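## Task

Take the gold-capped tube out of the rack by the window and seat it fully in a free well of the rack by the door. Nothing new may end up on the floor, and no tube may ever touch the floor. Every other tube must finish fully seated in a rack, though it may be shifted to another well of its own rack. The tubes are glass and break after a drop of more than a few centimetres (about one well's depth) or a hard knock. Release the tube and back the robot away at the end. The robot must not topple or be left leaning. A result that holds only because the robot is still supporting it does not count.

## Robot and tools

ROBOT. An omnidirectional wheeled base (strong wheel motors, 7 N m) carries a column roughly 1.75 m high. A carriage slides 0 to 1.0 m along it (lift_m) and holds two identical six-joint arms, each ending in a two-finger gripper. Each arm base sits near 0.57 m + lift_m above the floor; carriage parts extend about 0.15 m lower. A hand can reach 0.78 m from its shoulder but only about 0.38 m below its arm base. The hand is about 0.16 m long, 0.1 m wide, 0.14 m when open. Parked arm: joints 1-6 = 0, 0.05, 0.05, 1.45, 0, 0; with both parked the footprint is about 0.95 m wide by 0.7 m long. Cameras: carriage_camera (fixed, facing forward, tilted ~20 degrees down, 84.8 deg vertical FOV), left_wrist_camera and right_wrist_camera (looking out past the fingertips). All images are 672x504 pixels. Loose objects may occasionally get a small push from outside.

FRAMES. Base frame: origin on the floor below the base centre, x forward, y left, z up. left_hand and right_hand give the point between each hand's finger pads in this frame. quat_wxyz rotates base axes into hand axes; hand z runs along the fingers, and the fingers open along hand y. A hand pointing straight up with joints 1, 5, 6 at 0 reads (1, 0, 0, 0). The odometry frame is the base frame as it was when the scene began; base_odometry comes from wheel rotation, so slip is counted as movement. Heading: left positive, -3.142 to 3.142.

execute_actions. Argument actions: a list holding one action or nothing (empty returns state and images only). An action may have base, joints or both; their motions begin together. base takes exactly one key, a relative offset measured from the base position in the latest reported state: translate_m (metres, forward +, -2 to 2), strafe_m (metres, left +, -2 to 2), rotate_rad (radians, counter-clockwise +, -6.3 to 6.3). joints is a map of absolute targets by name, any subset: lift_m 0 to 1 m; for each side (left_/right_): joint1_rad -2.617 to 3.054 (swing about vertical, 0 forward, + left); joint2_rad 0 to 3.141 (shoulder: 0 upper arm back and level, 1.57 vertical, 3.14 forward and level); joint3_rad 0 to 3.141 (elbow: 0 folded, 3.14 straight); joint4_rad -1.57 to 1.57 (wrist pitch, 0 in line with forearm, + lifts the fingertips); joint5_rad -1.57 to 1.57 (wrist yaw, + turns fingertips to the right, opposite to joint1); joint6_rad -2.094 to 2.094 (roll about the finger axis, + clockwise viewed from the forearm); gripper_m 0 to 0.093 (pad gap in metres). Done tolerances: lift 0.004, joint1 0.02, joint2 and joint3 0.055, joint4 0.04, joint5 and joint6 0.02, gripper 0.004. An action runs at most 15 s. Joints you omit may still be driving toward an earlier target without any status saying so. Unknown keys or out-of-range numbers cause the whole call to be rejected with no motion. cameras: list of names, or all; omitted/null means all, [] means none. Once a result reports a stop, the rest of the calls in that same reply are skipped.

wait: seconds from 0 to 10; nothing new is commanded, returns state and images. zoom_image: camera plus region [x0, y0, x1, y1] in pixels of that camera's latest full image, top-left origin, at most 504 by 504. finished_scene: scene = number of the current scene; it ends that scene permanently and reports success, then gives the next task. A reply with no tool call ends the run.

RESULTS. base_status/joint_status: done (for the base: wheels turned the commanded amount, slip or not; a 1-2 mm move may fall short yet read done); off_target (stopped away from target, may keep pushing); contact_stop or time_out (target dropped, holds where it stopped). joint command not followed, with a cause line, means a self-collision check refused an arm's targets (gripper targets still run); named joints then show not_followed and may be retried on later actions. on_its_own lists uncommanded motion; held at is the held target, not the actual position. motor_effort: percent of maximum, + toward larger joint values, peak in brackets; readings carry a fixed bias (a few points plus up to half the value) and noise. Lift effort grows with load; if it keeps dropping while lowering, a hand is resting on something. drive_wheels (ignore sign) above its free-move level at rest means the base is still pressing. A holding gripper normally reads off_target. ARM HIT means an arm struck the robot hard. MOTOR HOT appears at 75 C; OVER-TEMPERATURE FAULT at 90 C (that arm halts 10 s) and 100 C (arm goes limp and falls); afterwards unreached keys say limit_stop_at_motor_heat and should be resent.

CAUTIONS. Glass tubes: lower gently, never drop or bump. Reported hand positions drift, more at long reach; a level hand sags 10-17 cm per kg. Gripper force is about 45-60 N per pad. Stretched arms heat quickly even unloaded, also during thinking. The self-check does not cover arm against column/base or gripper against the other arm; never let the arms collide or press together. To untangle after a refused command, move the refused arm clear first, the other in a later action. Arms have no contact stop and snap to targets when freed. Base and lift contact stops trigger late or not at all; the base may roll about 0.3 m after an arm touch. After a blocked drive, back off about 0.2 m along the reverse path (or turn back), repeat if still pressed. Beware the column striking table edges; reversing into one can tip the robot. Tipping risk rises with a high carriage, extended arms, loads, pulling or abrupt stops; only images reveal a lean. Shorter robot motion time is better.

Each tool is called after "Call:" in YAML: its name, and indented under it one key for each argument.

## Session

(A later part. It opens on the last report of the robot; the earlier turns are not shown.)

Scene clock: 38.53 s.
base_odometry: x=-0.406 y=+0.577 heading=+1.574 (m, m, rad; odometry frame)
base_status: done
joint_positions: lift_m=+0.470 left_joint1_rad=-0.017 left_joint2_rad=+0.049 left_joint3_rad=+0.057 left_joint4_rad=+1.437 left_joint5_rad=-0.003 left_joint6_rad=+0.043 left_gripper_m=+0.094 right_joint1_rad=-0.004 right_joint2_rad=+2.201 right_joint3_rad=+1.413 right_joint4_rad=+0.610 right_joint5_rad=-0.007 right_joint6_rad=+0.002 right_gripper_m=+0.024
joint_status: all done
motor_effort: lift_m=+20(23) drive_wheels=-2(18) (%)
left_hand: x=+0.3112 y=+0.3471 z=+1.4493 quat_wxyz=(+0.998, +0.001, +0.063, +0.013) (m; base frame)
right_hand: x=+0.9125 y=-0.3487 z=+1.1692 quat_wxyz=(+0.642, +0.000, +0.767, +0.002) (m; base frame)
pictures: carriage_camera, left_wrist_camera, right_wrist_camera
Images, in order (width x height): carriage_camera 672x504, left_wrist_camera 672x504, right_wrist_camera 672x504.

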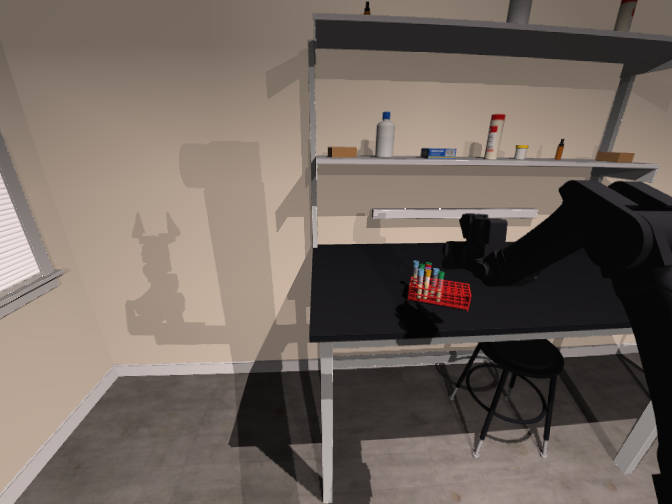

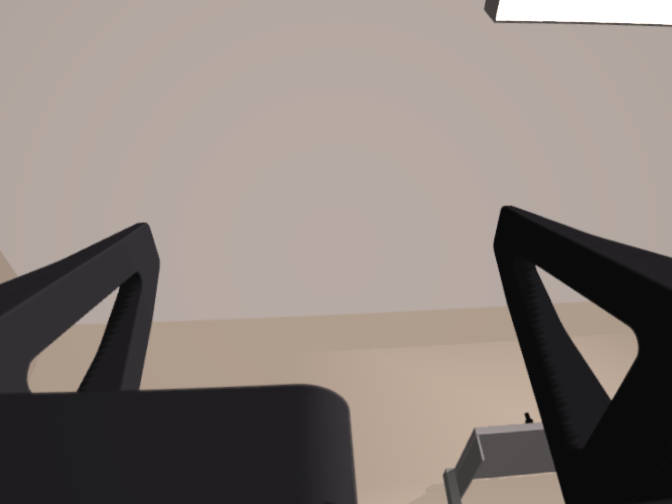

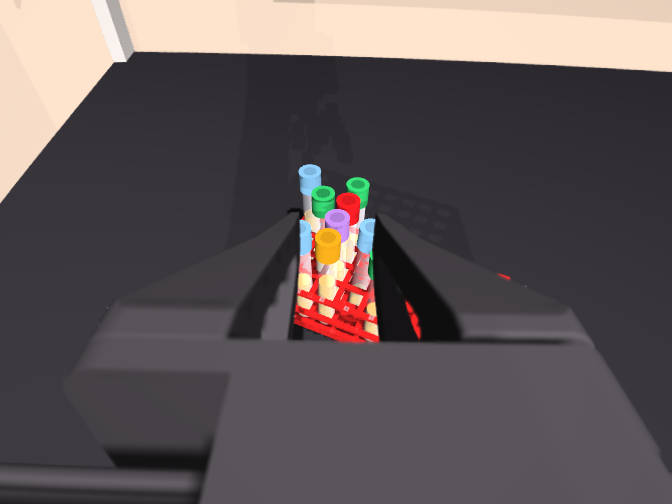

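Call:
execute_actions:
  actions:
    - {"base":{"translate_m":-0.05},"joints":{"lift_m":0.31}}
  cameras: ["carriage_camera","right_wrist_camera"]

Scene clock: 40.13 s.
base_odometry: x=-0.406 y=+0.527 heading=+1.574 (m, m, rad; odometry frame)
base_status: done
joint_positions: lift_m=+0.310 left_joint1_rad=-0.017 left_joint2_rad=+0.049 left_joint3_rad=+0.057 left_joint4_rad=+1.438 left_joint5_rad=-0.003 left_joint6_rad=+0.043 left_gripper_m=+0.094 right_joint1_rad=-0.003 right_joint2_rad=+2.193 right_joint3_rad=+1.413 right_joint4_rad=+0.607 right_joint5_rad=-0.005 right_joint6_rad=+0.002 right_gripper_m=+0.024
joint_status: all done
motor_effort: lift_m=+21(21) drive_wheels=-2(12) (%)
left_hand: x=+0.3110 y=+0.3471 z=+1.2892 quat_wxyz=(+0.998, +0.000, +0.062, +0.013) (m; base frame)
right_hand: x=+0.9121 y=-0.3481 z=+1.0128 quat_wxyz=(+0.643, +0.000, +0.766, +0.002) (m; base frame)
pictures: carriage_camera, right_wrist_camera
Images, in order (width x height): carriage_camera 672x504, right_wrist_camera 672x504.

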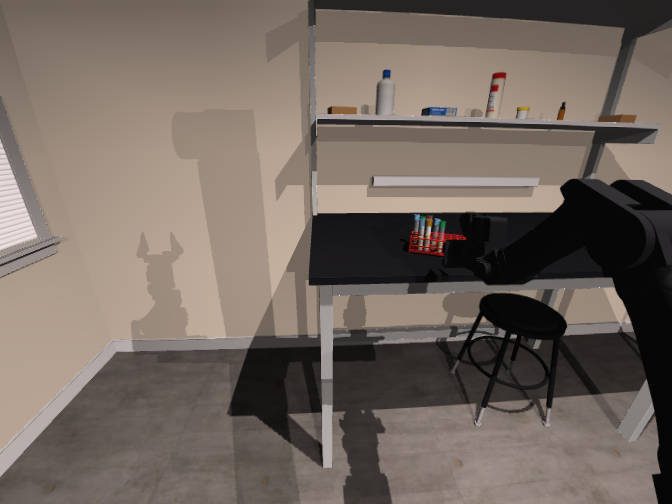

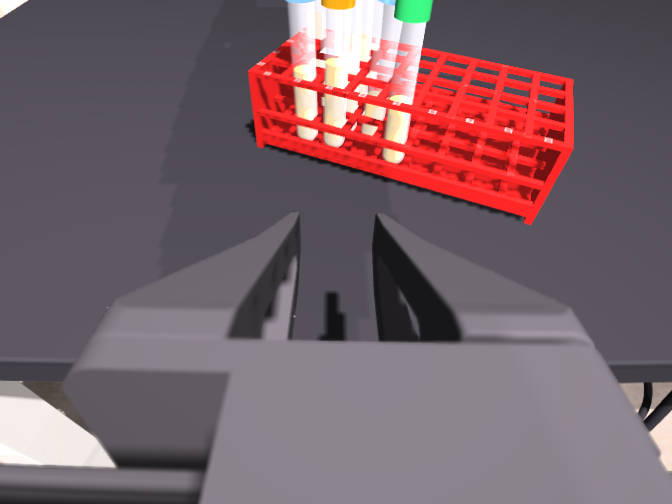

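Call:
execute_actions:
  actions:
    - {"base":{"strafe_m":0.04},"joints":{"lift_m":0.325,"right_joint5_rad":0.3}}
  cameras: []

Call:
execute_actions:
  actions:
    - {"base":{"translate_m":0.06}}
  cameras: ["carriage_camera","right_wrist_camera"]

Scene clock: 41.63 s.
base_odometry: x=-0.445 y=+0.527 heading=+1.574 (m, m, rad; odometry frame)
base_status: done
joint_positions: lift_m=+0.325 left_joint1_rad=-0.017 left_joint2_rad=+0.049 left_joint3_rad=+0.057 left_joint4_rad=+1.437 left_joint5_rad=-0.003 left_joint6_rad=+0.043 left_gripper_m=+0.094 right_joint1_rad=+0.000 right_joint2_rad=+2.188 right_joint3_rad=+1.413 right_joint4_rad=+0.613 right_joint5_rad=+0.295 right_joint6_rad=+0.002 right_gripper_m=+0.024
joint_status: all done
motor_effort: lift_m=+23(28) drive_wheels=-4(10) (%)
left_hand: x=+0.3111 y=+0.3471 z=+1.3040 quat_wxyz=(+0.998, +0.001, +0.063, +0.013) (m; base frame)
right_hand: x=+0.9048 y=-0.3971 z=+1.0336 quat_wxyz=(+0.641, +0.096, +0.754, -0.111) (m; base frame)
pictures: none
No camera images: the call's "cameras" was empty. Leave "cameras" out to get every camera's image.

Scene clock: 42.90 s.
base_odometry: x=-0.446 y=+0.587 heading=+1.575 (m, m, rad; odometry frame)
base_status: done
joint_positions: lift_m=+0.325 left_joint1_rad=-0.017 left_joint2_rad=+0.049 left_joint3_rad=+0.057 left_joint4_rad=+1.438 left_joint5_rad=-0.003 left_joint6_rad=+0.043 left_gripper_m=+0.094 right_joint1_rad=+0.000 right_joint2_rad=+2.188 right_joint3_rad=+1.413 right_joint4_rad=+0.610 right_joint5_rad=+0.295 right_joint6_rad=+0.002 right_gripper_m=+0.024
joint_status: not commanded
motor_effort: lift_m=+23(23) drive_wheels=+7(17) (%)
left_hand: x=+0.3110 y=+0.3471 z=+1.3040 quat_wxyz=(+0.998, +0.000, +0.062, +0.013) (m; base frame)
right_hand: x=+0.9047 y=-0.3973 z=+1.0331 quat_wxyz=(+0.640, +0.096, +0.754, -0.112) (m; base frame)
pictures: carriage_camera, right_wrist_camera
Images, in order (width x height): carriage_camera 672x504, right_wrist_camera 672x504.

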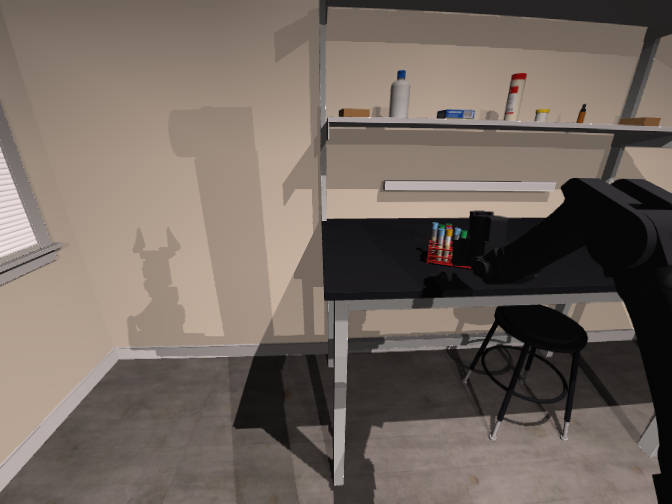

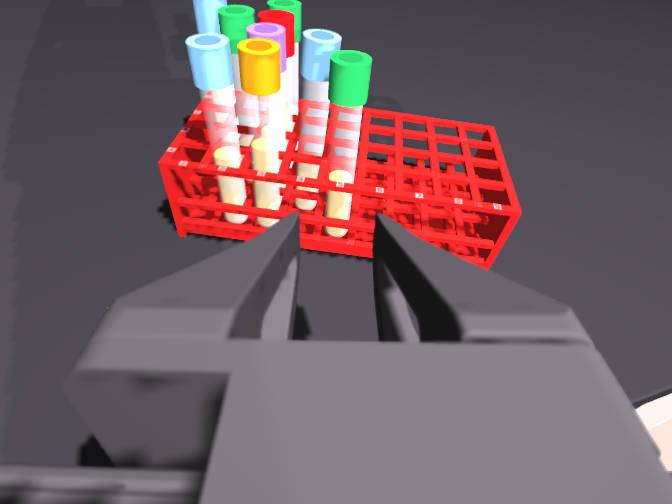

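Call:
execute_actions:
  actions:
    - {"base":{"strafe_m":0.012}}
  cameras: []

Call:
execute_actions:
  actions:
    - {"base":{"translate_m":0.035}}
  cameras: ["right_wrist_camera"]

Scene clock: 43.90 s.
base_odometry: x=-0.458 y=+0.587 heading=+1.574 (m, m, rad; odometry frame)
base_status: done
joint_positions: lift_m=+0.325 left_joint1_rad=-0.017 left_joint2_rad=+0.049 left_joint3_rad=+0.057 left_joint4_rad=+1.438 left_joint5_rad=-0.003 left_joint6_rad=+0.043 left_gripper_m=+0.094 right_joint1_rad=+0.001 right_joint2_rad=+2.188 right_joint3_rad=+1.413 right_joint4_rad=+0.610 right_joint5_rad=+0.296 right_joint6_rad=+0.002 right_gripper_m=+0.024
joint_status: not commanded
motor_effort: lift_m=+23(23) drive_wheels=+8(12) (%)
left_hand: x=+0.3109 y=+0.3471 z=+1.3040 quat_wxyz=(+0.998, +0.000, +0.062, +0.013) (m; base frame)
right_hand: x=+0.9047 y=-0.3965 z=+1.0330 quat_wxyz=(+0.640, +0.096, +0.754, -0.111) (m; base frame)
pictures: none
No camera images: the call's "cameras" was empty. Leave "cameras" out to get every camera's image.

Scene clock: 45.00 s.
base_odometry: x=-0.458 y=+0.622 heading=+1.575 (m, m, rad; odometry frame)
base_status: done
joint_positions: lift_m=+0.325 left_joint1_rad=-0.017 left_joint2_rad=+0.049 left_joint3_rad=+0.057 left_joint4_rad=+1.438 left_joint5_rad=-0.003 left_joint6_rad=+0.043 left_gripper_m=+0.094 right_joint1_rad=+0.001 right_joint2_rad=+2.188 right_joint3_rad=+1.413 right_joint4_rad=+0.611 right_joint5_rad=+0.296 right_joint6_rad=+0.002 right_gripper_m=+0.024
joint_status: not commanded
motor_effort: lift_m=+23(23) drive_wheels=-10(17) (%)
left_hand: x=+0.3109 y=+0.3471 z=+1.3040 quat_wxyz=(+0.998, +0.000, +0.062, +0.013) (m; base frame)
right_hand: x=+0.9046 y=-0.3970 z=+1.0332 quat_wxyz=(+0.640, +0.096, +0.754, -0.112) (m; base frame)
pictures: right_wrist_camera
Images, in order (width x height): right_wrist_camera 672x504.

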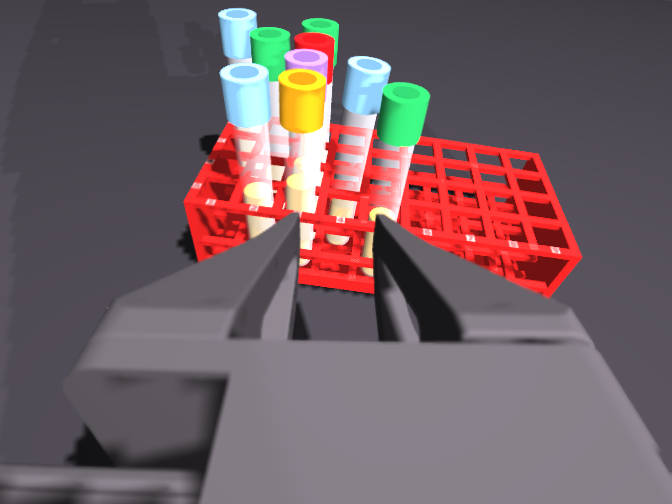

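Call:
execute_actions:
  actions:
    - {"base":{"translate_m":0.04}}
  cameras: ["right_wrist_camera"]

Scene clock: 46.33 s.
base_odometry: x=-0.459 y=+0.662 heading=+1.577 (m, m, rad; odometry frame)
base_status: done
joint_positions: lift_m=+0.325 left_joint1_rad=-0.017 left_joint2_rad=+0.049 left_joint3_rad=+0.057 left_joint4_rad=+1.438 left_joint5_rad=-0.003 left_joint6_rad=+0.043 left_gripper_m=+0.094 right_joint1_rad=-0.001 right_joint2_rad=+2.188 right_joint3_rad=+1.413 right_joint4_rad=+0.610 right_joint5_rad=+0.297 right_joint6_rad=+0.002 right_gripper_m=+0.024
joint_status: not commanded
motor_effort: lift_m=+23(23) drive_wheels=-8(18) (%)
left_hand: x=+0.3110 y=+0.3471 z=+1.3040 quat_wxyz=(+0.998, +0.000, +0.062, +0.013) (m; base frame)
right_hand: x=+0.9046 y=-0.3978 z=+1.0331 quat_wxyz=(+0.640, +0.097, +0.754, -0.112) (m; base frame)
pictures: right_wrist_camera
Images, in order (width x height): right_wrist_camera 672x504.

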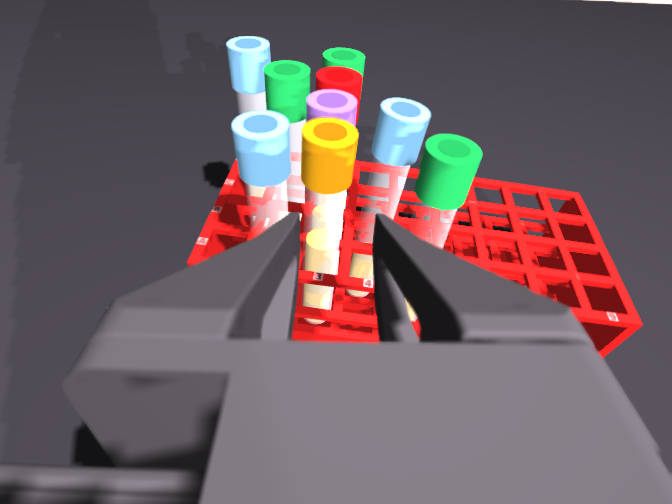

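Call:
execute_actions:
  actions:
    - {"base":{"translate_m":0.025},"joints":{"lift_m":0.317}}
  cameras: ["right_wrist_camera","carriage_camera"]

Scene clock: 47.57 s.
base_odometry: x=-0.460 y=+0.687 heading=+1.578 (m, m, rad; odometry frame)
base_status: done
joint_positions: lift_m=+0.317 left_joint1_rad=-0.017 left_joint2_rad=+0.049 left_joint3_rad=+0.057 left_joint4_rad=+1.437 left_joint5_rad=-0.003 left_joint6_rad=+0.043 left_gripper_m=+0.094 right_joint1_rad=+0.000 right_joint2_rad=+2.191 right_joint3_rad=+1.413 right_joint4_rad=+0.610 right_joint5_rad=+0.298 right_joint6_rad=+0.002 right_gripper_m=+0.024
joint_status: all done
motor_effort: lift_m=+21(22) drive_wheels=+7(20) (%)
left_hand: x=+0.3113 y=+0.3471 z=+1.2962 quat_wxyz=(+0.998, +0.001, +0.063, +0.013) (m; base frame)
right_hand: x=+0.9047 y=-0.3976 z=+1.0235 quat_wxyz=(+0.639, +0.097, +0.755, -0.113) (m; base frame)
pictures: carriage_camera, right_wrist_camera
Images, in order (width x height): carriage_camera 672x504, right_wrist_camera 672x504.

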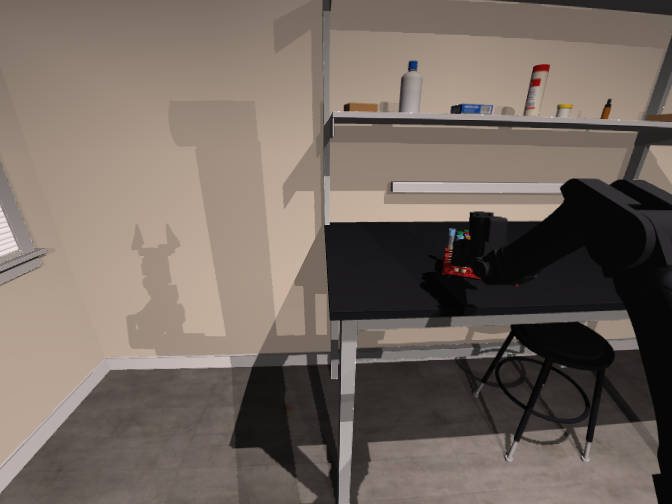

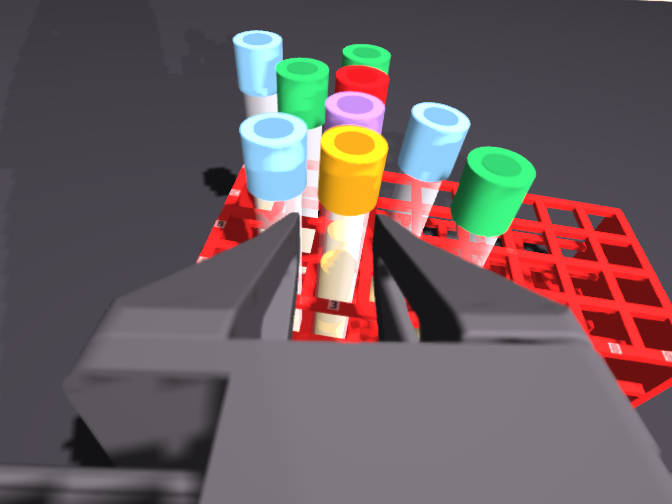

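Call:
execute_actions:
  actions:
    - {"base":{"translate_m":0.012}}
  cameras: ["right_wrist_camera"]

Call:
execute_actions:
  actions:
    - {"joints":{"right_gripper_m":0.008}}
  cameras: ["right_wrist_camera"]

Scene clock: 48.50 s.
base_odometry: x=-0.460 y=+0.699 heading=+1.579 (m, m, rad; odometry frame)
base_status: done
joint_positions: lift_m=+0.317 left_joint1_rad=-0.017 left_joint2_rad=+0.049 left_joint3_rad=+0.057 left_joint4_rad=+1.440 left_joint5_rad=-0.003 left_joint6_rad=+0.043 left_gripper_m=+0.094 right_joint1_rad=-0.001 right_joint2_rad=+2.191 right_joint3_rad=+1.413 right_joint4_rad=+0.610 right_joint5_rad=+0.300 right_joint6_rad=+0.002 right_gripper_m=+0.024
joint_status: not commanded
motor_effort: lift_m=+21(21) drive_wheels=+7(19) (%)
left_hand: x=+0.3105 y=+0.3471 z=+1.2963 quat_wxyz=(+0.998, +0.000, +0.061, +0.013) (m; base frame)
right_hand: x=+0.9045 y=-0.3987 z=+1.0233 quat_wxyz=(+0.638, +0.098, +0.755, -0.114) (m; base frame)
pictures: right_wrist_camera
Images, in order (width x height): right_wrist_camera 672x504.

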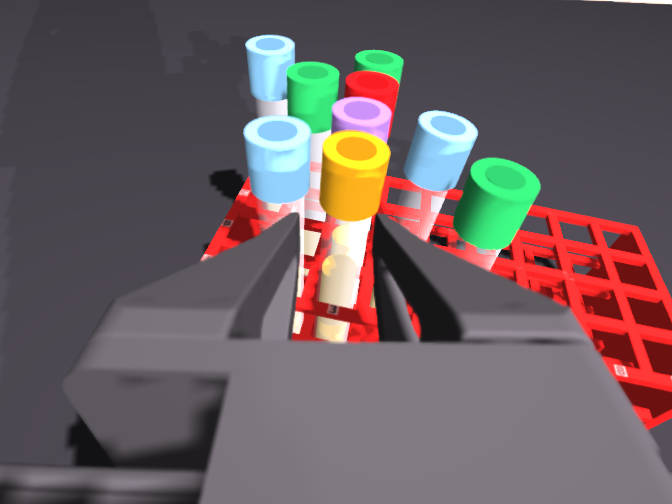

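Scene clock: 48.97 s.
base_odometry: x=-0.460 y=+0.699 heading=+1.579 (m, m, rad; odometry frame)
base_status: not commanded
joint_positions: lift_m=+0.317 left_joint1_rad=-0.017 left_joint2_rad=+0.049 left_joint3_rad=+0.057 left_joint4_rad=+1.440 left_joint5_rad=-0.003 left_joint6_rad=+0.043 left_gripper_m=+0.094 right_joint1_rad=-0.001 right_joint2_rad=+2.191 right_joint3_rad=+1.413 right_joint4_rad=+0.610 right_joint5_rad=+0.302 right_joint6_rad=+0.002 right_gripper_m=+0.011
joint_status: all done
motor_effort: lift_m=+21(21) drive_wheels=+7(7) (%)
left_hand: x=+0.3105 y=+0.3471 z=+1.2963 quat_wxyz=(+0.998, +0.000, +0.061, +0.013) (m; base frame)
right_hand: x=+0.9044 y=-0.3991 z=+1.0234 quat_wxyz=(+0.638, +0.098, +0.755, -0.115) (m; base frame)
pictures: right_wrist_camera
Images, in order (width x height): right_wrist_camera 672x504.

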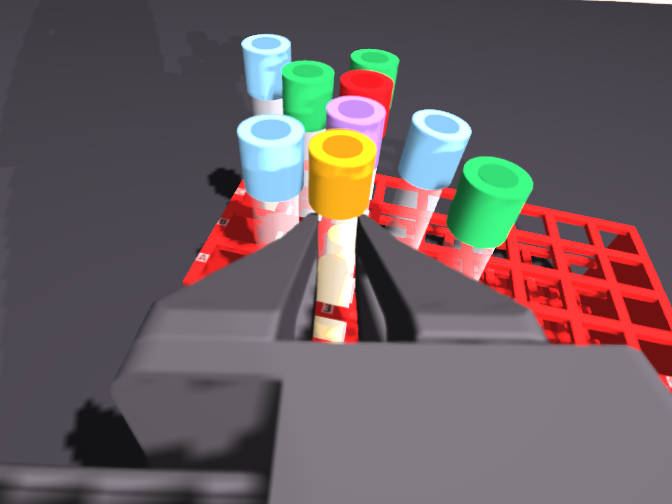

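Call:
execute_actions:
  actions:
    - {"joints":{"right_gripper_m":0.003}}
  cameras: []

Call:
execute_actions:
  actions:
    - {"joints":{"lift_m":0.44,"right_gripper_m":0.003}}

Scene clock: 49.50 s.
base_odometry: x=-0.460 y=+0.699 heading=+1.579 (m, m, rad; odometry frame)
base_status: not commanded
joint_positions: lift_m=+0.317 left_joint1_rad=-0.017 left_joint2_rad=+0.049 left_joint3_rad=+0.057 left_joint4_rad=+1.440 left_joint5_rad=-0.003 left_joint6_rad=+0.043 left_gripper_m=+0.094 right_joint1_rad=-0.001 right_joint2_rad=+2.191 right_joint3_rad=+1.413 right_joint4_rad=+0.610 right_joint5_rad=+0.302 right_joint6_rad=+0.002 right_gripper_m=+0.011
joint_status: right_gripper_m off_target (ended at +0.011, target +0.003)
motor_effort: lift_m=+21(21) drive_wheels=+7(7) (%)
left_hand: x=+0.3105 y=+0.3471 z=+1.2963 quat_wxyz=(+0.998, +0.000, +0.061, +0.013) (m; base frame)
right_hand: x=+0.9044 y=-0.3991 z=+1.0234 quat_wxyz=(+0.638, +0.098, +0.755, -0.115) (m; base frame)
pictures: none
No camera images: the call's "cameras" was empty. Leave "cameras" out to get every camera's image.

Scene clock: 50.53 s.
base_odometry: x=-0.460 y=+0.699 heading=+1.579 (m, m, rad; odometry frame)
base_status: not commanded
joint_positions: lift_m=+0.440 left_joint1_rad=-0.017 left_joint2_rad=+0.049 left_joint3_rad=+0.057 left_joint4_rad=+1.439 left_joint5_rad=-0.003 left_joint6_rad=+0.043 left_gripper_m=+0.094 right_joint1_rad=-0.001 right_joint2_rad=+2.189 right_joint3_rad=+1.413 right_joint4_rad=+0.612 right_joint5_rad=+0.301 right_joint6_rad=+0.002 right_gripper_m=+0.011
joint_status: right_gripper_m off_target (ended at +0.011, target +0.003); the others done
motor_effort: lift_m=+23(28) drive_wheels=+7(9) (%)
left_hand: x=+0.3107 y=+0.3471 z=+1.4190 quat_wxyz=(+0.998, +0.000, +0.062, +0.013) (m; base frame)
right_hand: x=+0.9044 y=-0.3989 z=+1.1479 quat_wxyz=(+0.640, +0.098, +0.754, -0.114) (m; base frame)
pictures: carriage_camera, left_wrist_camera, right_wrist_camera
Images, in order (width x height): carriage_camera 672x504, left_wrist_camera 672x504, right_wrist_camera 672x504.

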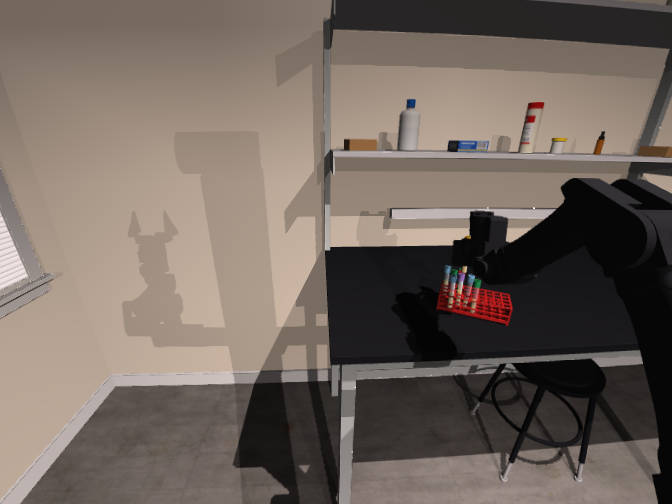

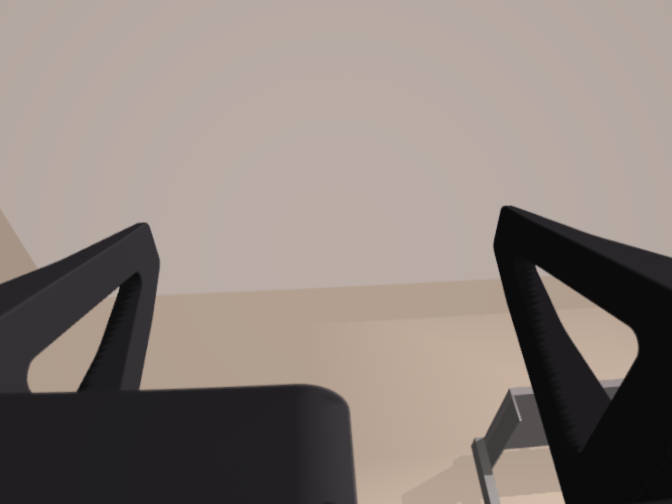

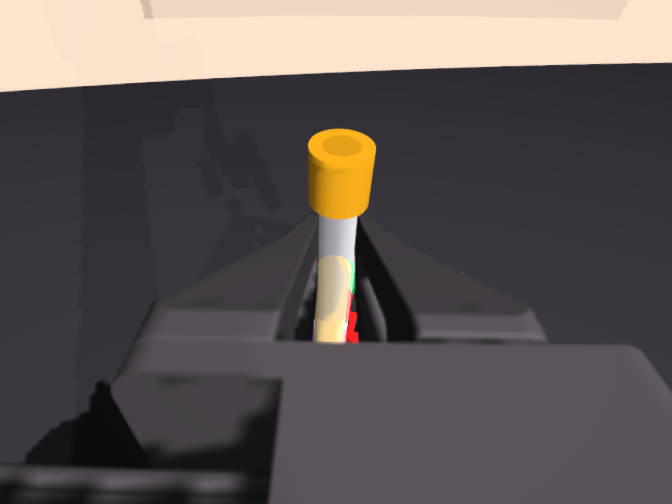

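Call:
execute_actions:
  actions:
    - {"base":{"translate_m":-0.7},"joints":{"lift_m":0.5,"right_gripper_m":0.003}}
  cameras: []

Call:
execute_actions:
  actions:
    - {"base":{"rotate_rad":-3.15},"joints":{"right_gripper_m":0.003}}
  cameras: []

Call:
execute_actions:
  actions:
    - {"base":{"strafe_m":0.8},"joints":{"right_gripper_m":0.003}}
  cameras: ["carriage_camera","right_wrist_camera"]

Scene clock: 54.57 s.
base_odometry: x=-0.455 y=-0.001 heading=+1.579 (m, m, rad; odometry frame)
base_status: done
joint_positions: lift_m=+0.500 left_joint1_rad=-0.017 left_joint2_rad=+0.049 left_joint3_rad=+0.057 left_joint4_rad=+1.438 left_joint5_rad=-0.002 left_joint6_rad=+0.043 left_gripper_m=+0.094 right_joint1_rad=-0.001 right_joint2_rad=+2.189 right_joint3_rad=+1.413 right_joint4_rad=+0.606 right_joint5_rad=+0.300 right_joint6_rad=+0.002 right_gripper_m=+0.011
joint_status: right_gripper_m off_target (ended at +0.011, target +0.003); the others done
motor_effort: lift_m=+22(27) drive_wheels=-3(20) (%)
left_hand: x=+0.3110 y=+0.3470 z=+1.4790 quat_wxyz=(+0.998, +0.001, +0.062, +0.013) (m; base frame)
right_hand: x=+0.9042 y=-0.3986 z=+1.2067 quat_wxyz=(+0.638, +0.098, +0.756, -0.114) (m; base frame)
pictures: none
No camera images: the call's "cameras" was empty. Leave "cameras" out to get every camera's image.

Scene clock: 58.83 s.
base_odometry: x=-0.454 y=-0.001 heading=-1.570 (m, m, rad; odometry frame)
base_status: done
joint_positions: lift_m=+0.500 left_joint1_rad=-0.017 left_joint2_rad=+0.049 left_joint3_rad=+0.057 left_joint4_rad=+1.434 left_joint5_rad=-0.002 left_joint6_rad=+0.043 left_gripper_m=+0.094 right_joint1_rad=-0.008 right_joint2_rad=+2.189 right_joint3_rad=+1.413 right_joint4_rad=+0.606 right_joint5_rad=+0.301 right_joint6_rad=+0.002 right_gripper_m=+0.011
joint_status: right_gripper_m off_target (ended at +0.011, target +0.003)
motor_effort: lift_m=+22(22) drive_wheels=+12(24) (%)
left_hand: x=+0.3120 y=+0.3470 z=+1.4789 quat_wxyz=(+0.998, +0.001, +0.064, +0.013) (m; base frame)
right_hand: x=+0.9038 y=-0.4030 z=+1.2067 quat_wxyz=(+0.637, +0.101, +0.755, -0.116) (m; base frame)
pictures: none
No camera images: the call's "cameras" was empty. Leave "cameras" out to get every camera's image.

Scene clock: 62.70 s.
base_odometry: x=+0.346 y=-0.002 heading=-1.572 (m, m, rad; odometry frame)
base_status: done
joint_positions: lift_m=+0.500 left_joint1_rad=-0.017 left_joint2_rad=+0.049 left_joint3_rad=+0.057 left_joint4_rad=+1.435 left_joint5_rad=-0.002 left_joint6_rad=+0.043 left_gripper_m=+0.094 right_joint1_rad=+0.000 right_joint2_rad=+2.189 right_joint3_rad=+1.413 right_joint4_rad=+0.606 right_joint5_rad=+0.301 right_joint6_rad=+0.002 right_gripper_m=+0.011
joint_status: right_gripper_m off_target (ended at +0.011, target +0.003)
motor_effort: lift_m=+22(22) drive_wheels=-14(28) (%)
left_hand: x=+0.3117 y=+0.3470 z=+1.4789 quat_wxyz=(+0.998, +0.001, +0.064, +0.013) (m; base frame)
right_hand: x=+0.9042 y=-0.3980 z=+1.2066 quat_wxyz=(+0.638, +0.097, +0.756, -0.114) (m; base frame)
pictures: carriage_camera, right_wrist_camera
Images, in order (width x height): carriage_camera 672x504, right_wrist_camera 672x504.

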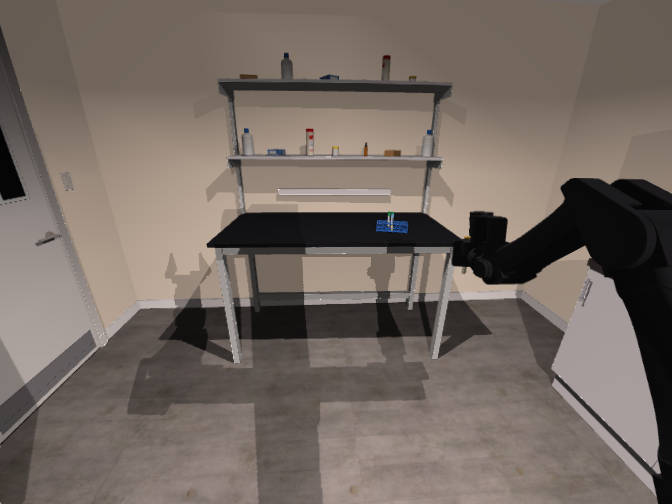

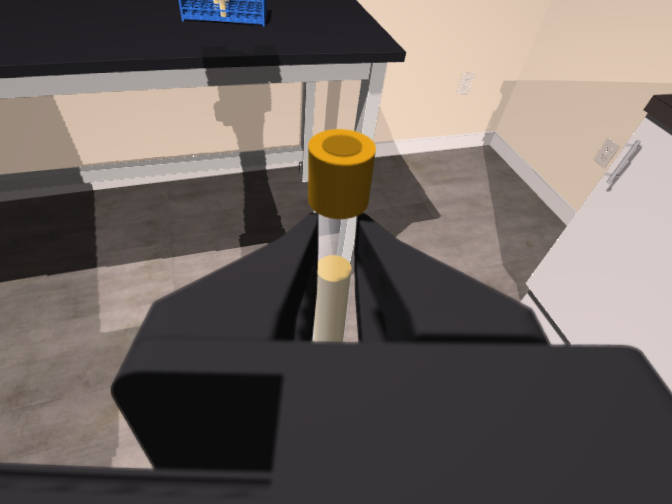

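Call:
execute_actions:
  actions:
    - {"base":{"translate_m":0.85},"joints":{"right_gripper_m":0.003}}
  cameras: ["carriage_camera","right_wrist_camera"]

Scene clock: 66.90 s.
base_odometry: x=+0.346 y=-0.852 heading=-1.571 (m, m, rad; odometry frame)
base_status: done
joint_positions: lift_m=+0.500 left_joint1_rad=-0.017 left_joint2_rad=+0.049 left_joint3_rad=+0.057 left_joint4_rad=+1.437 left_joint5_rad=-0.002 left_joint6_rad=+0.043 left_gripper_m=+0.094 right_joint1_rad=+0.000 right_joint2_rad=+2.189 right_joint3_rad=+1.413 right_joint4_rad=+0.605 right_joint5_rad=+0.301 right_joint6_rad=+0.002 right_gripper_m=+0.011
joint_status: right_gripper_m off_target (ended at +0.011, target +0.003)
motor_effort: lift_m=+23(23) drive_wheels=-10(20) (%)
left_hand: x=+0.3113 y=+0.3470 z=+1.4790 quat_wxyz=(+0.998, +0.001, +0.063, +0.013) (m; base frame)
right_hand: x=+0.9042 y=-0.3980 z=+1.2064 quat_wxyz=(+0.637, +0.097, +0.756, -0.114) (m; base frame)
pictures: carriage_camera, right_wrist_camera
Images, in order (width x height): carriage_camera 672x504, right_wrist_camera 672x504.

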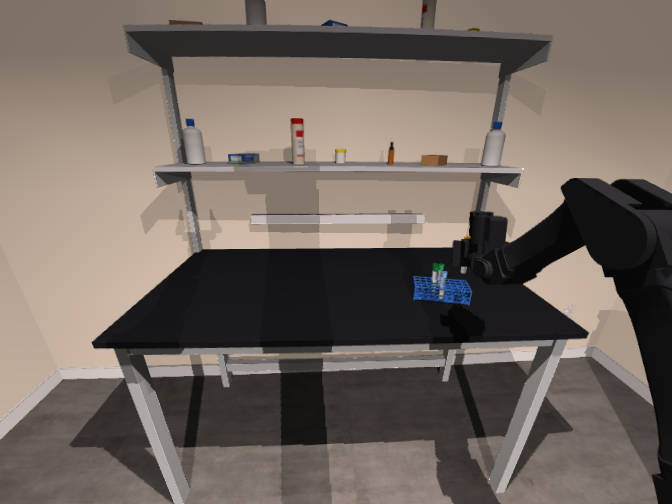

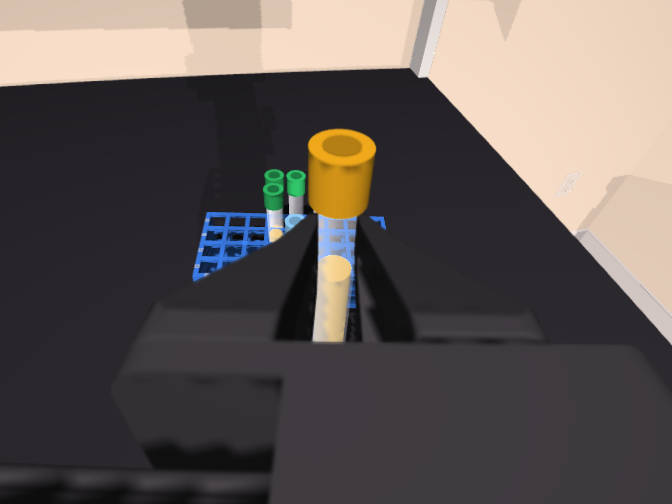

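Call:
execute_actions:
  actions:
    - {"joints":{"lift_m":0.41,"right_gripper_m":0.003}}
  cameras: ["carriage_camera","right_wrist_camera"]

Call:
zoom_image:
  camera: "carriage_camera"
  region: [390,200,530,310]

Scene clock: 68.10 s.
base_odometry: x=+0.346 y=-0.852 heading=-1.571 (m, m, rad; odometry frame)
base_status: not commanded
joint_positions: lift_m=+0.410 left_joint1_rad=-0.017 left_joint2_rad=+0.049 left_joint3_rad=+0.057 left_joint4_rad=+1.437 left_joint5_rad=-0.002 left_joint6_rad=+0.043 left_gripper_m=+0.094 right_joint1_rad=+0.000 right_joint2_rad=+2.196 right_joint3_rad=+1.413 right_joint4_rad=+0.601 right_joint5_rad=+0.301 right_joint6_rad=+0.002 right_gripper_m=+0.011
joint_status: right_gripper_m off_target (ended at +0.011, target +0.003); the others done
motor_effort: lift_m=+21(21) drive_wheels=-9(10) (%)
left_hand: x=+0.3112 y=+0.3470 z=+1.3892 quat_wxyz=(+0.998, +0.001, +0.063, +0.013) (m; base frame)
right_hand: x=+0.9043 y=-0.3980 z=+1.1112 quat_wxyz=(+0.633, +0.097, +0.760, -0.114) (m; base frame)
pictures: carriage_camera, right_wrist_camera
Images, in order (width x height): carriage_camera 672x504, right_wrist_camera 672x504.

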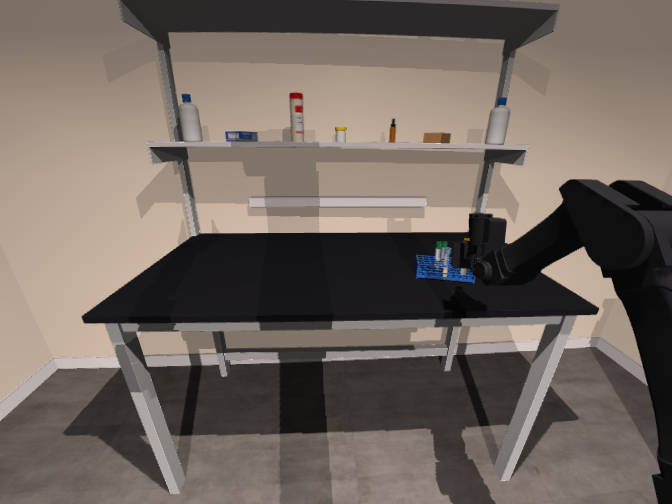

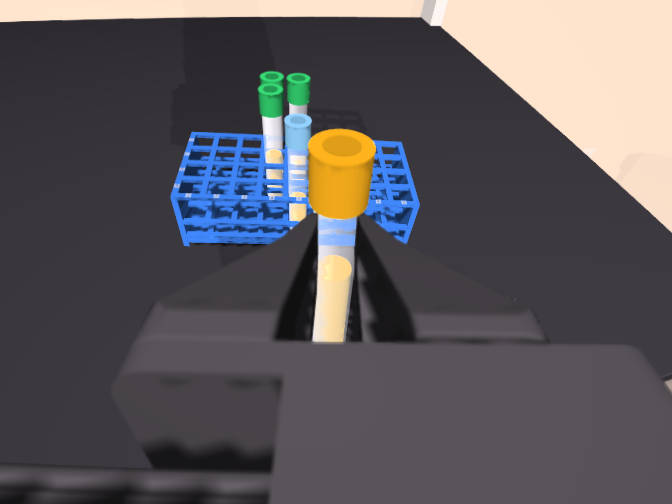

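Region (390, 200, 530, 310) of carriage_camera's 672x504 image, scaled by 3.600, with more detail than that image has; it fills the top 396 rows of this view, and the rest is white.

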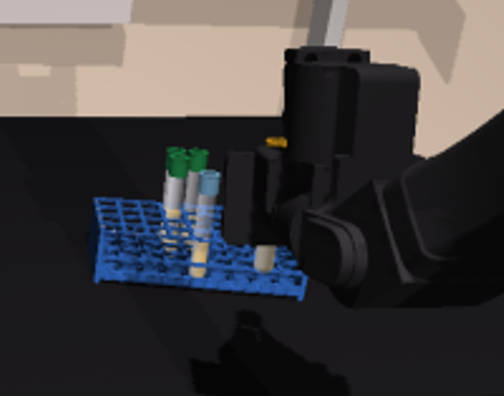

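Call:
execute_actions:
  actions:
    - {"base":{"translate_m":0.13},"joints":{"right_gripper_m":0.003}}
  cameras: ["carriage_camera","right_wrist_camera"]

Call:
zoom_image:
  camera: "carriage_camera"
  region: [400,220,540,330]

Scene clock: 70.37 s.
base_odometry: x=+0.347 y=-0.982 heading=-1.570 (m, m, rad; odometry frame)
base_status: done
joint_positions: lift_m=+0.410 left_joint1_rad=-0.017 left_joint2_rad=+0.049 left_joint3_rad=+0.057 left_joint4_rad=+1.439 left_joint5_rad=-0.002 left_joint6_rad=+0.043 left_gripper_m=+0.094 right_joint1_rad=-0.001 right_joint2_rad=+2.196 right_joint3_rad=+1.413 right_joint4_rad=+0.605 right_joint5_rad=+0.301 right_joint6_rad=+0.002 right_gripper_m=+0.011
joint_status: right_gripper_m off_target (ended at +0.011, target +0.003)
motor_effort: lift_m=+21(21) drive_wheels=-9(18) (%)
left_hand: x=+0.3106 y=+0.3470 z=+1.3892 quat_wxyz=(+0.998, +0.001, +0.062, +0.013) (m; base frame)
right_hand: x=+0.9045 y=-0.3984 z=+1.1122 quat_wxyz=(+0.635, +0.097, +0.758, -0.114) (m; base frame)
pictures: carriage_camera, right_wrist_camera
Images, in order (width x height): carriage_camera 672x504, right_wrist_camera 672x504.

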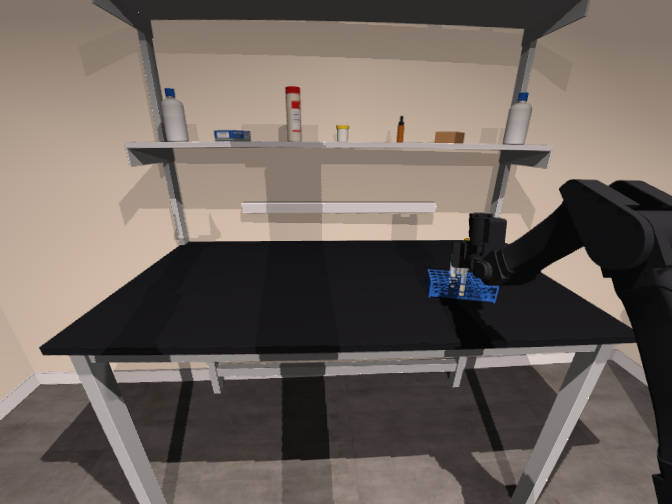

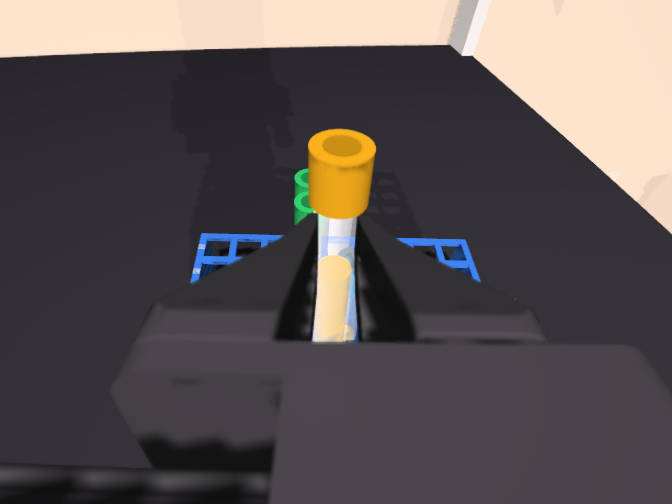

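Region (400, 220, 540, 330) of carriage_camera's 672x504 image, scaled by 3.600, with more detail than that image has; it fills the top 396 rows of this view, and the rest is white.

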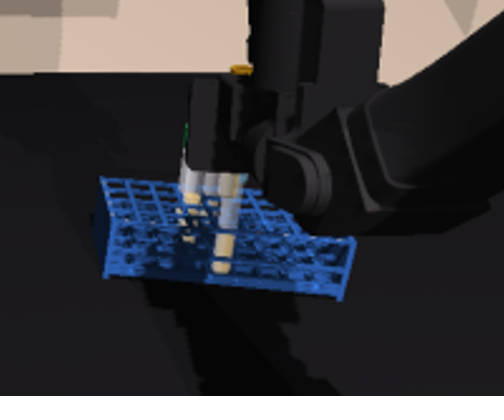

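Call:
execute_actions:
  actions:
    - {"base":{"strafe_m":0.06},"joints":{"right_gripper_m":0.003}}
  cameras: ["carriage_camera","right_wrist_camera"]

Call:
zoom_image:
  camera: "carriage_camera"
  region: [410,230,530,320]

Scene clock: 71.87 s.
base_odometry: x=+0.407 y=-0.983 heading=-1.570 (m, m, rad; odometry frame)
base_status: done
joint_positions: lift_m=+0.410 left_joint1_rad=-0.017 left_joint2_rad=+0.049 left_joint3_rad=+0.057 left_joint4_rad=+1.439 left_joint5_rad=-0.002 left_joint6_rad=+0.043 left_gripper_m=+0.094 right_joint1_rad=+0.002 right_joint2_rad=+2.196 right_joint3_rad=+1.413 right_joint4_rad=+0.605 right_joint5_rad=+0.301 right_joint6_rad=+0.002 right_gripper_m=+0.011
joint_status: right_gripper_m off_target (ended at +0.011, target +0.003)
motor_effort: lift_m=+21(21) drive_wheels=+3(15) (%)
left_hand: x=+0.3106 y=+0.3470 z=+1.3892 quat_wxyz=(+0.998, +0.001, +0.062, +0.013) (m; base frame)
right_hand: x=+0.9046 y=-0.3970 z=+1.1122 quat_wxyz=(+0.635, +0.096, +0.758, -0.114) (m; base frame)
pictures: carriage_camera, right_wrist_camera
Images, in order (width x height): carriage_camera 672x504, right_wrist_camera 672x504.

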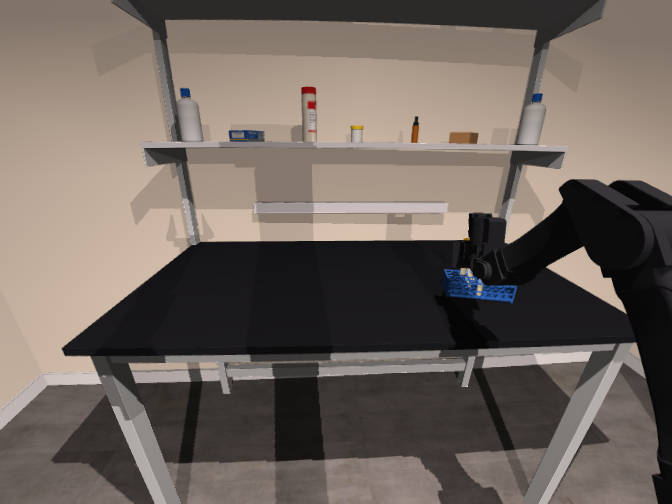

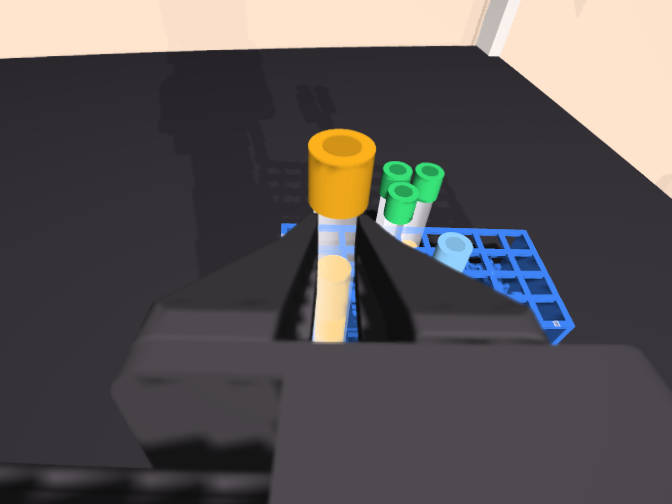

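Region (410, 230, 530, 320) of carriage_camera's 672x504 image, scaled by 4.200, with more detail than that image has; it fills the top 378 rows of this view, and the rest is white.

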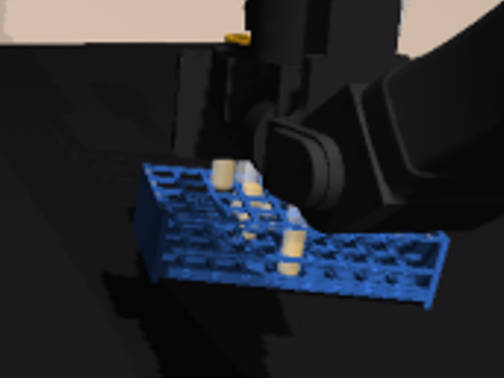

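Call:
execute_actions:
  actions:
    - {"base":{"translate_m":0.033},"joints":{"right_gripper_m":0.003}}
  cameras: []

Call:
execute_actions:
  actions:
    - {"joints":{"lift_m":0.385,"right_gripper_m":0.003}}
  cameras: ["carriage_camera","right_wrist_camera"]

Call:
zoom_image:
  camera: "carriage_camera"
  region: [420,230,540,320]

Scene clock: 73.47 s.
base_odometry: x=+0.407 y=-1.016 heading=-1.569 (m, m, rad; odometry frame)
base_status: done
joint_positions: lift_m=+0.410 left_joint1_rad=-0.017 left_joint2_rad=+0.049 left_joint3_rad=+0.057 left_joint4_rad=+1.439 left_joint5_rad=-0.002 left_joint6_rad=+0.043 left_gripper_m=+0.094 right_joint1_rad=+0.002 right_joint2_rad=+2.196 right_joint3_rad=+1.413 right_joint4_rad=+0.606 right_joint5_rad=+0.301 right_joint6_rad=+0.002 right_gripper_m=+0.011
joint_status: right_gripper_m off_target (ended at +0.011, target +0.003)
motor_effort: lift_m=+21(21) drive_wheels=-10(15) (%)
left_hand: x=+0.3106 y=+0.3470 z=+1.3892 quat_wxyz=(+0.998, +0.001, +0.062, +0.013) (m; base frame)
right_hand: x=+0.9046 y=-0.3970 z=+1.1124 quat_wxyz=(+0.635, +0.096, +0.758, -0.114) (m; base frame)
pictures: none
No camera images: the call's "cameras" was empty. Leave "cameras" out to get every camera's image.

Scene clock: 74.17 s.
base_odometry: x=+0.407 y=-1.016 heading=-1.569 (m, m, rad; odometry frame)
base_status: not commanded
joint_positions: lift_m=+0.385 left_joint1_rad=-0.017 left_joint2_rad=+0.049 left_joint3_rad=+0.057 left_joint4_rad=+1.439 left_joint5_rad=-0.002 left_joint6_rad=+0.043 left_gripper_m=+0.094 right_joint1_rad=+0.002 right_joint2_rad=+2.198 right_joint3_rad=+1.413 right_joint4_rad=+0.602 right_joint5_rad=+0.301 right_joint6_rad=+0.002 right_gripper_m=+0.011
joint_status: right_gripper_m off_target (ended at +0.011, target +0.003); the others done
motor_effort: lift_m=+21(22) drive_wheels=-10(11) (%)
left_hand: x=+0.3108 y=+0.3470 z=+1.3642 quat_wxyz=(+0.998, +0.001, +0.062, +0.013) (m; base frame)
right_hand: x=+0.9046 y=-0.3970 z=+1.0851 quat_wxyz=(+0.633, +0.096, +0.760, -0.114) (m; base frame)
pictures: carriage_camera, right_wrist_camera
Images, in order (width x height): carriage_camera 672x504, right_wrist_camera 672x504.

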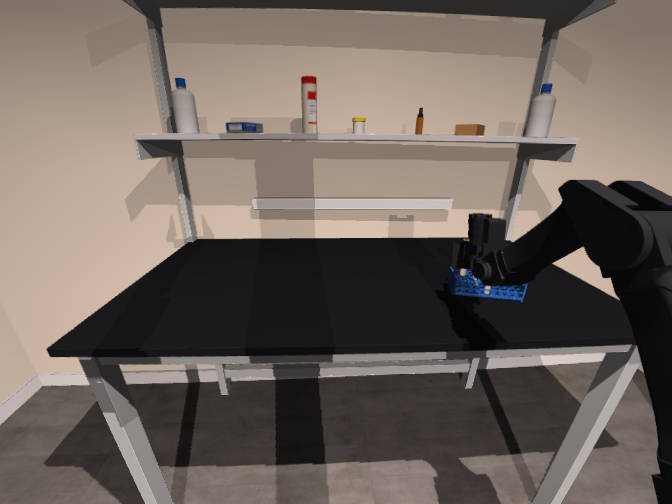

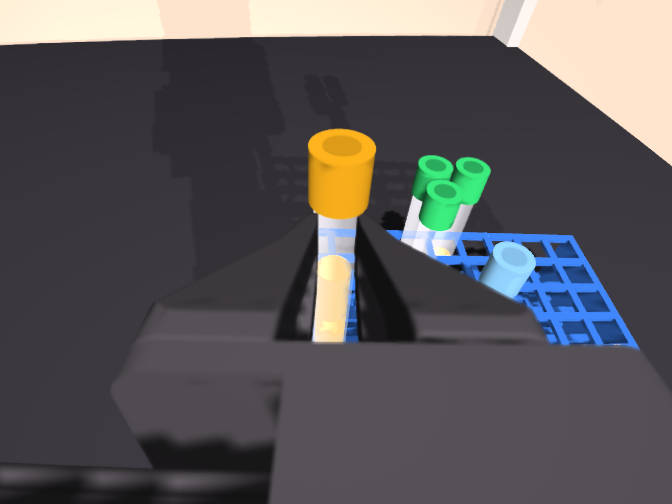

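Region (420, 230, 540, 320) of carriage_camera's 672x504 image, scaled by 4.200, with more detail than that image has; it fills the top 378 rows of this view, and the rest is white.

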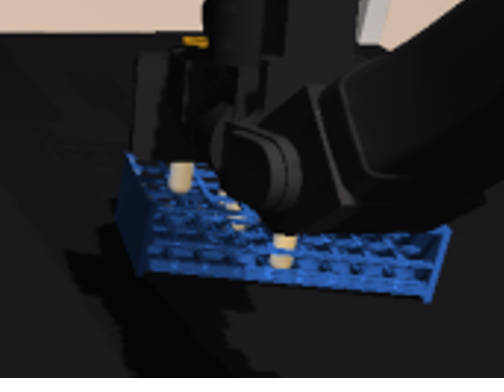

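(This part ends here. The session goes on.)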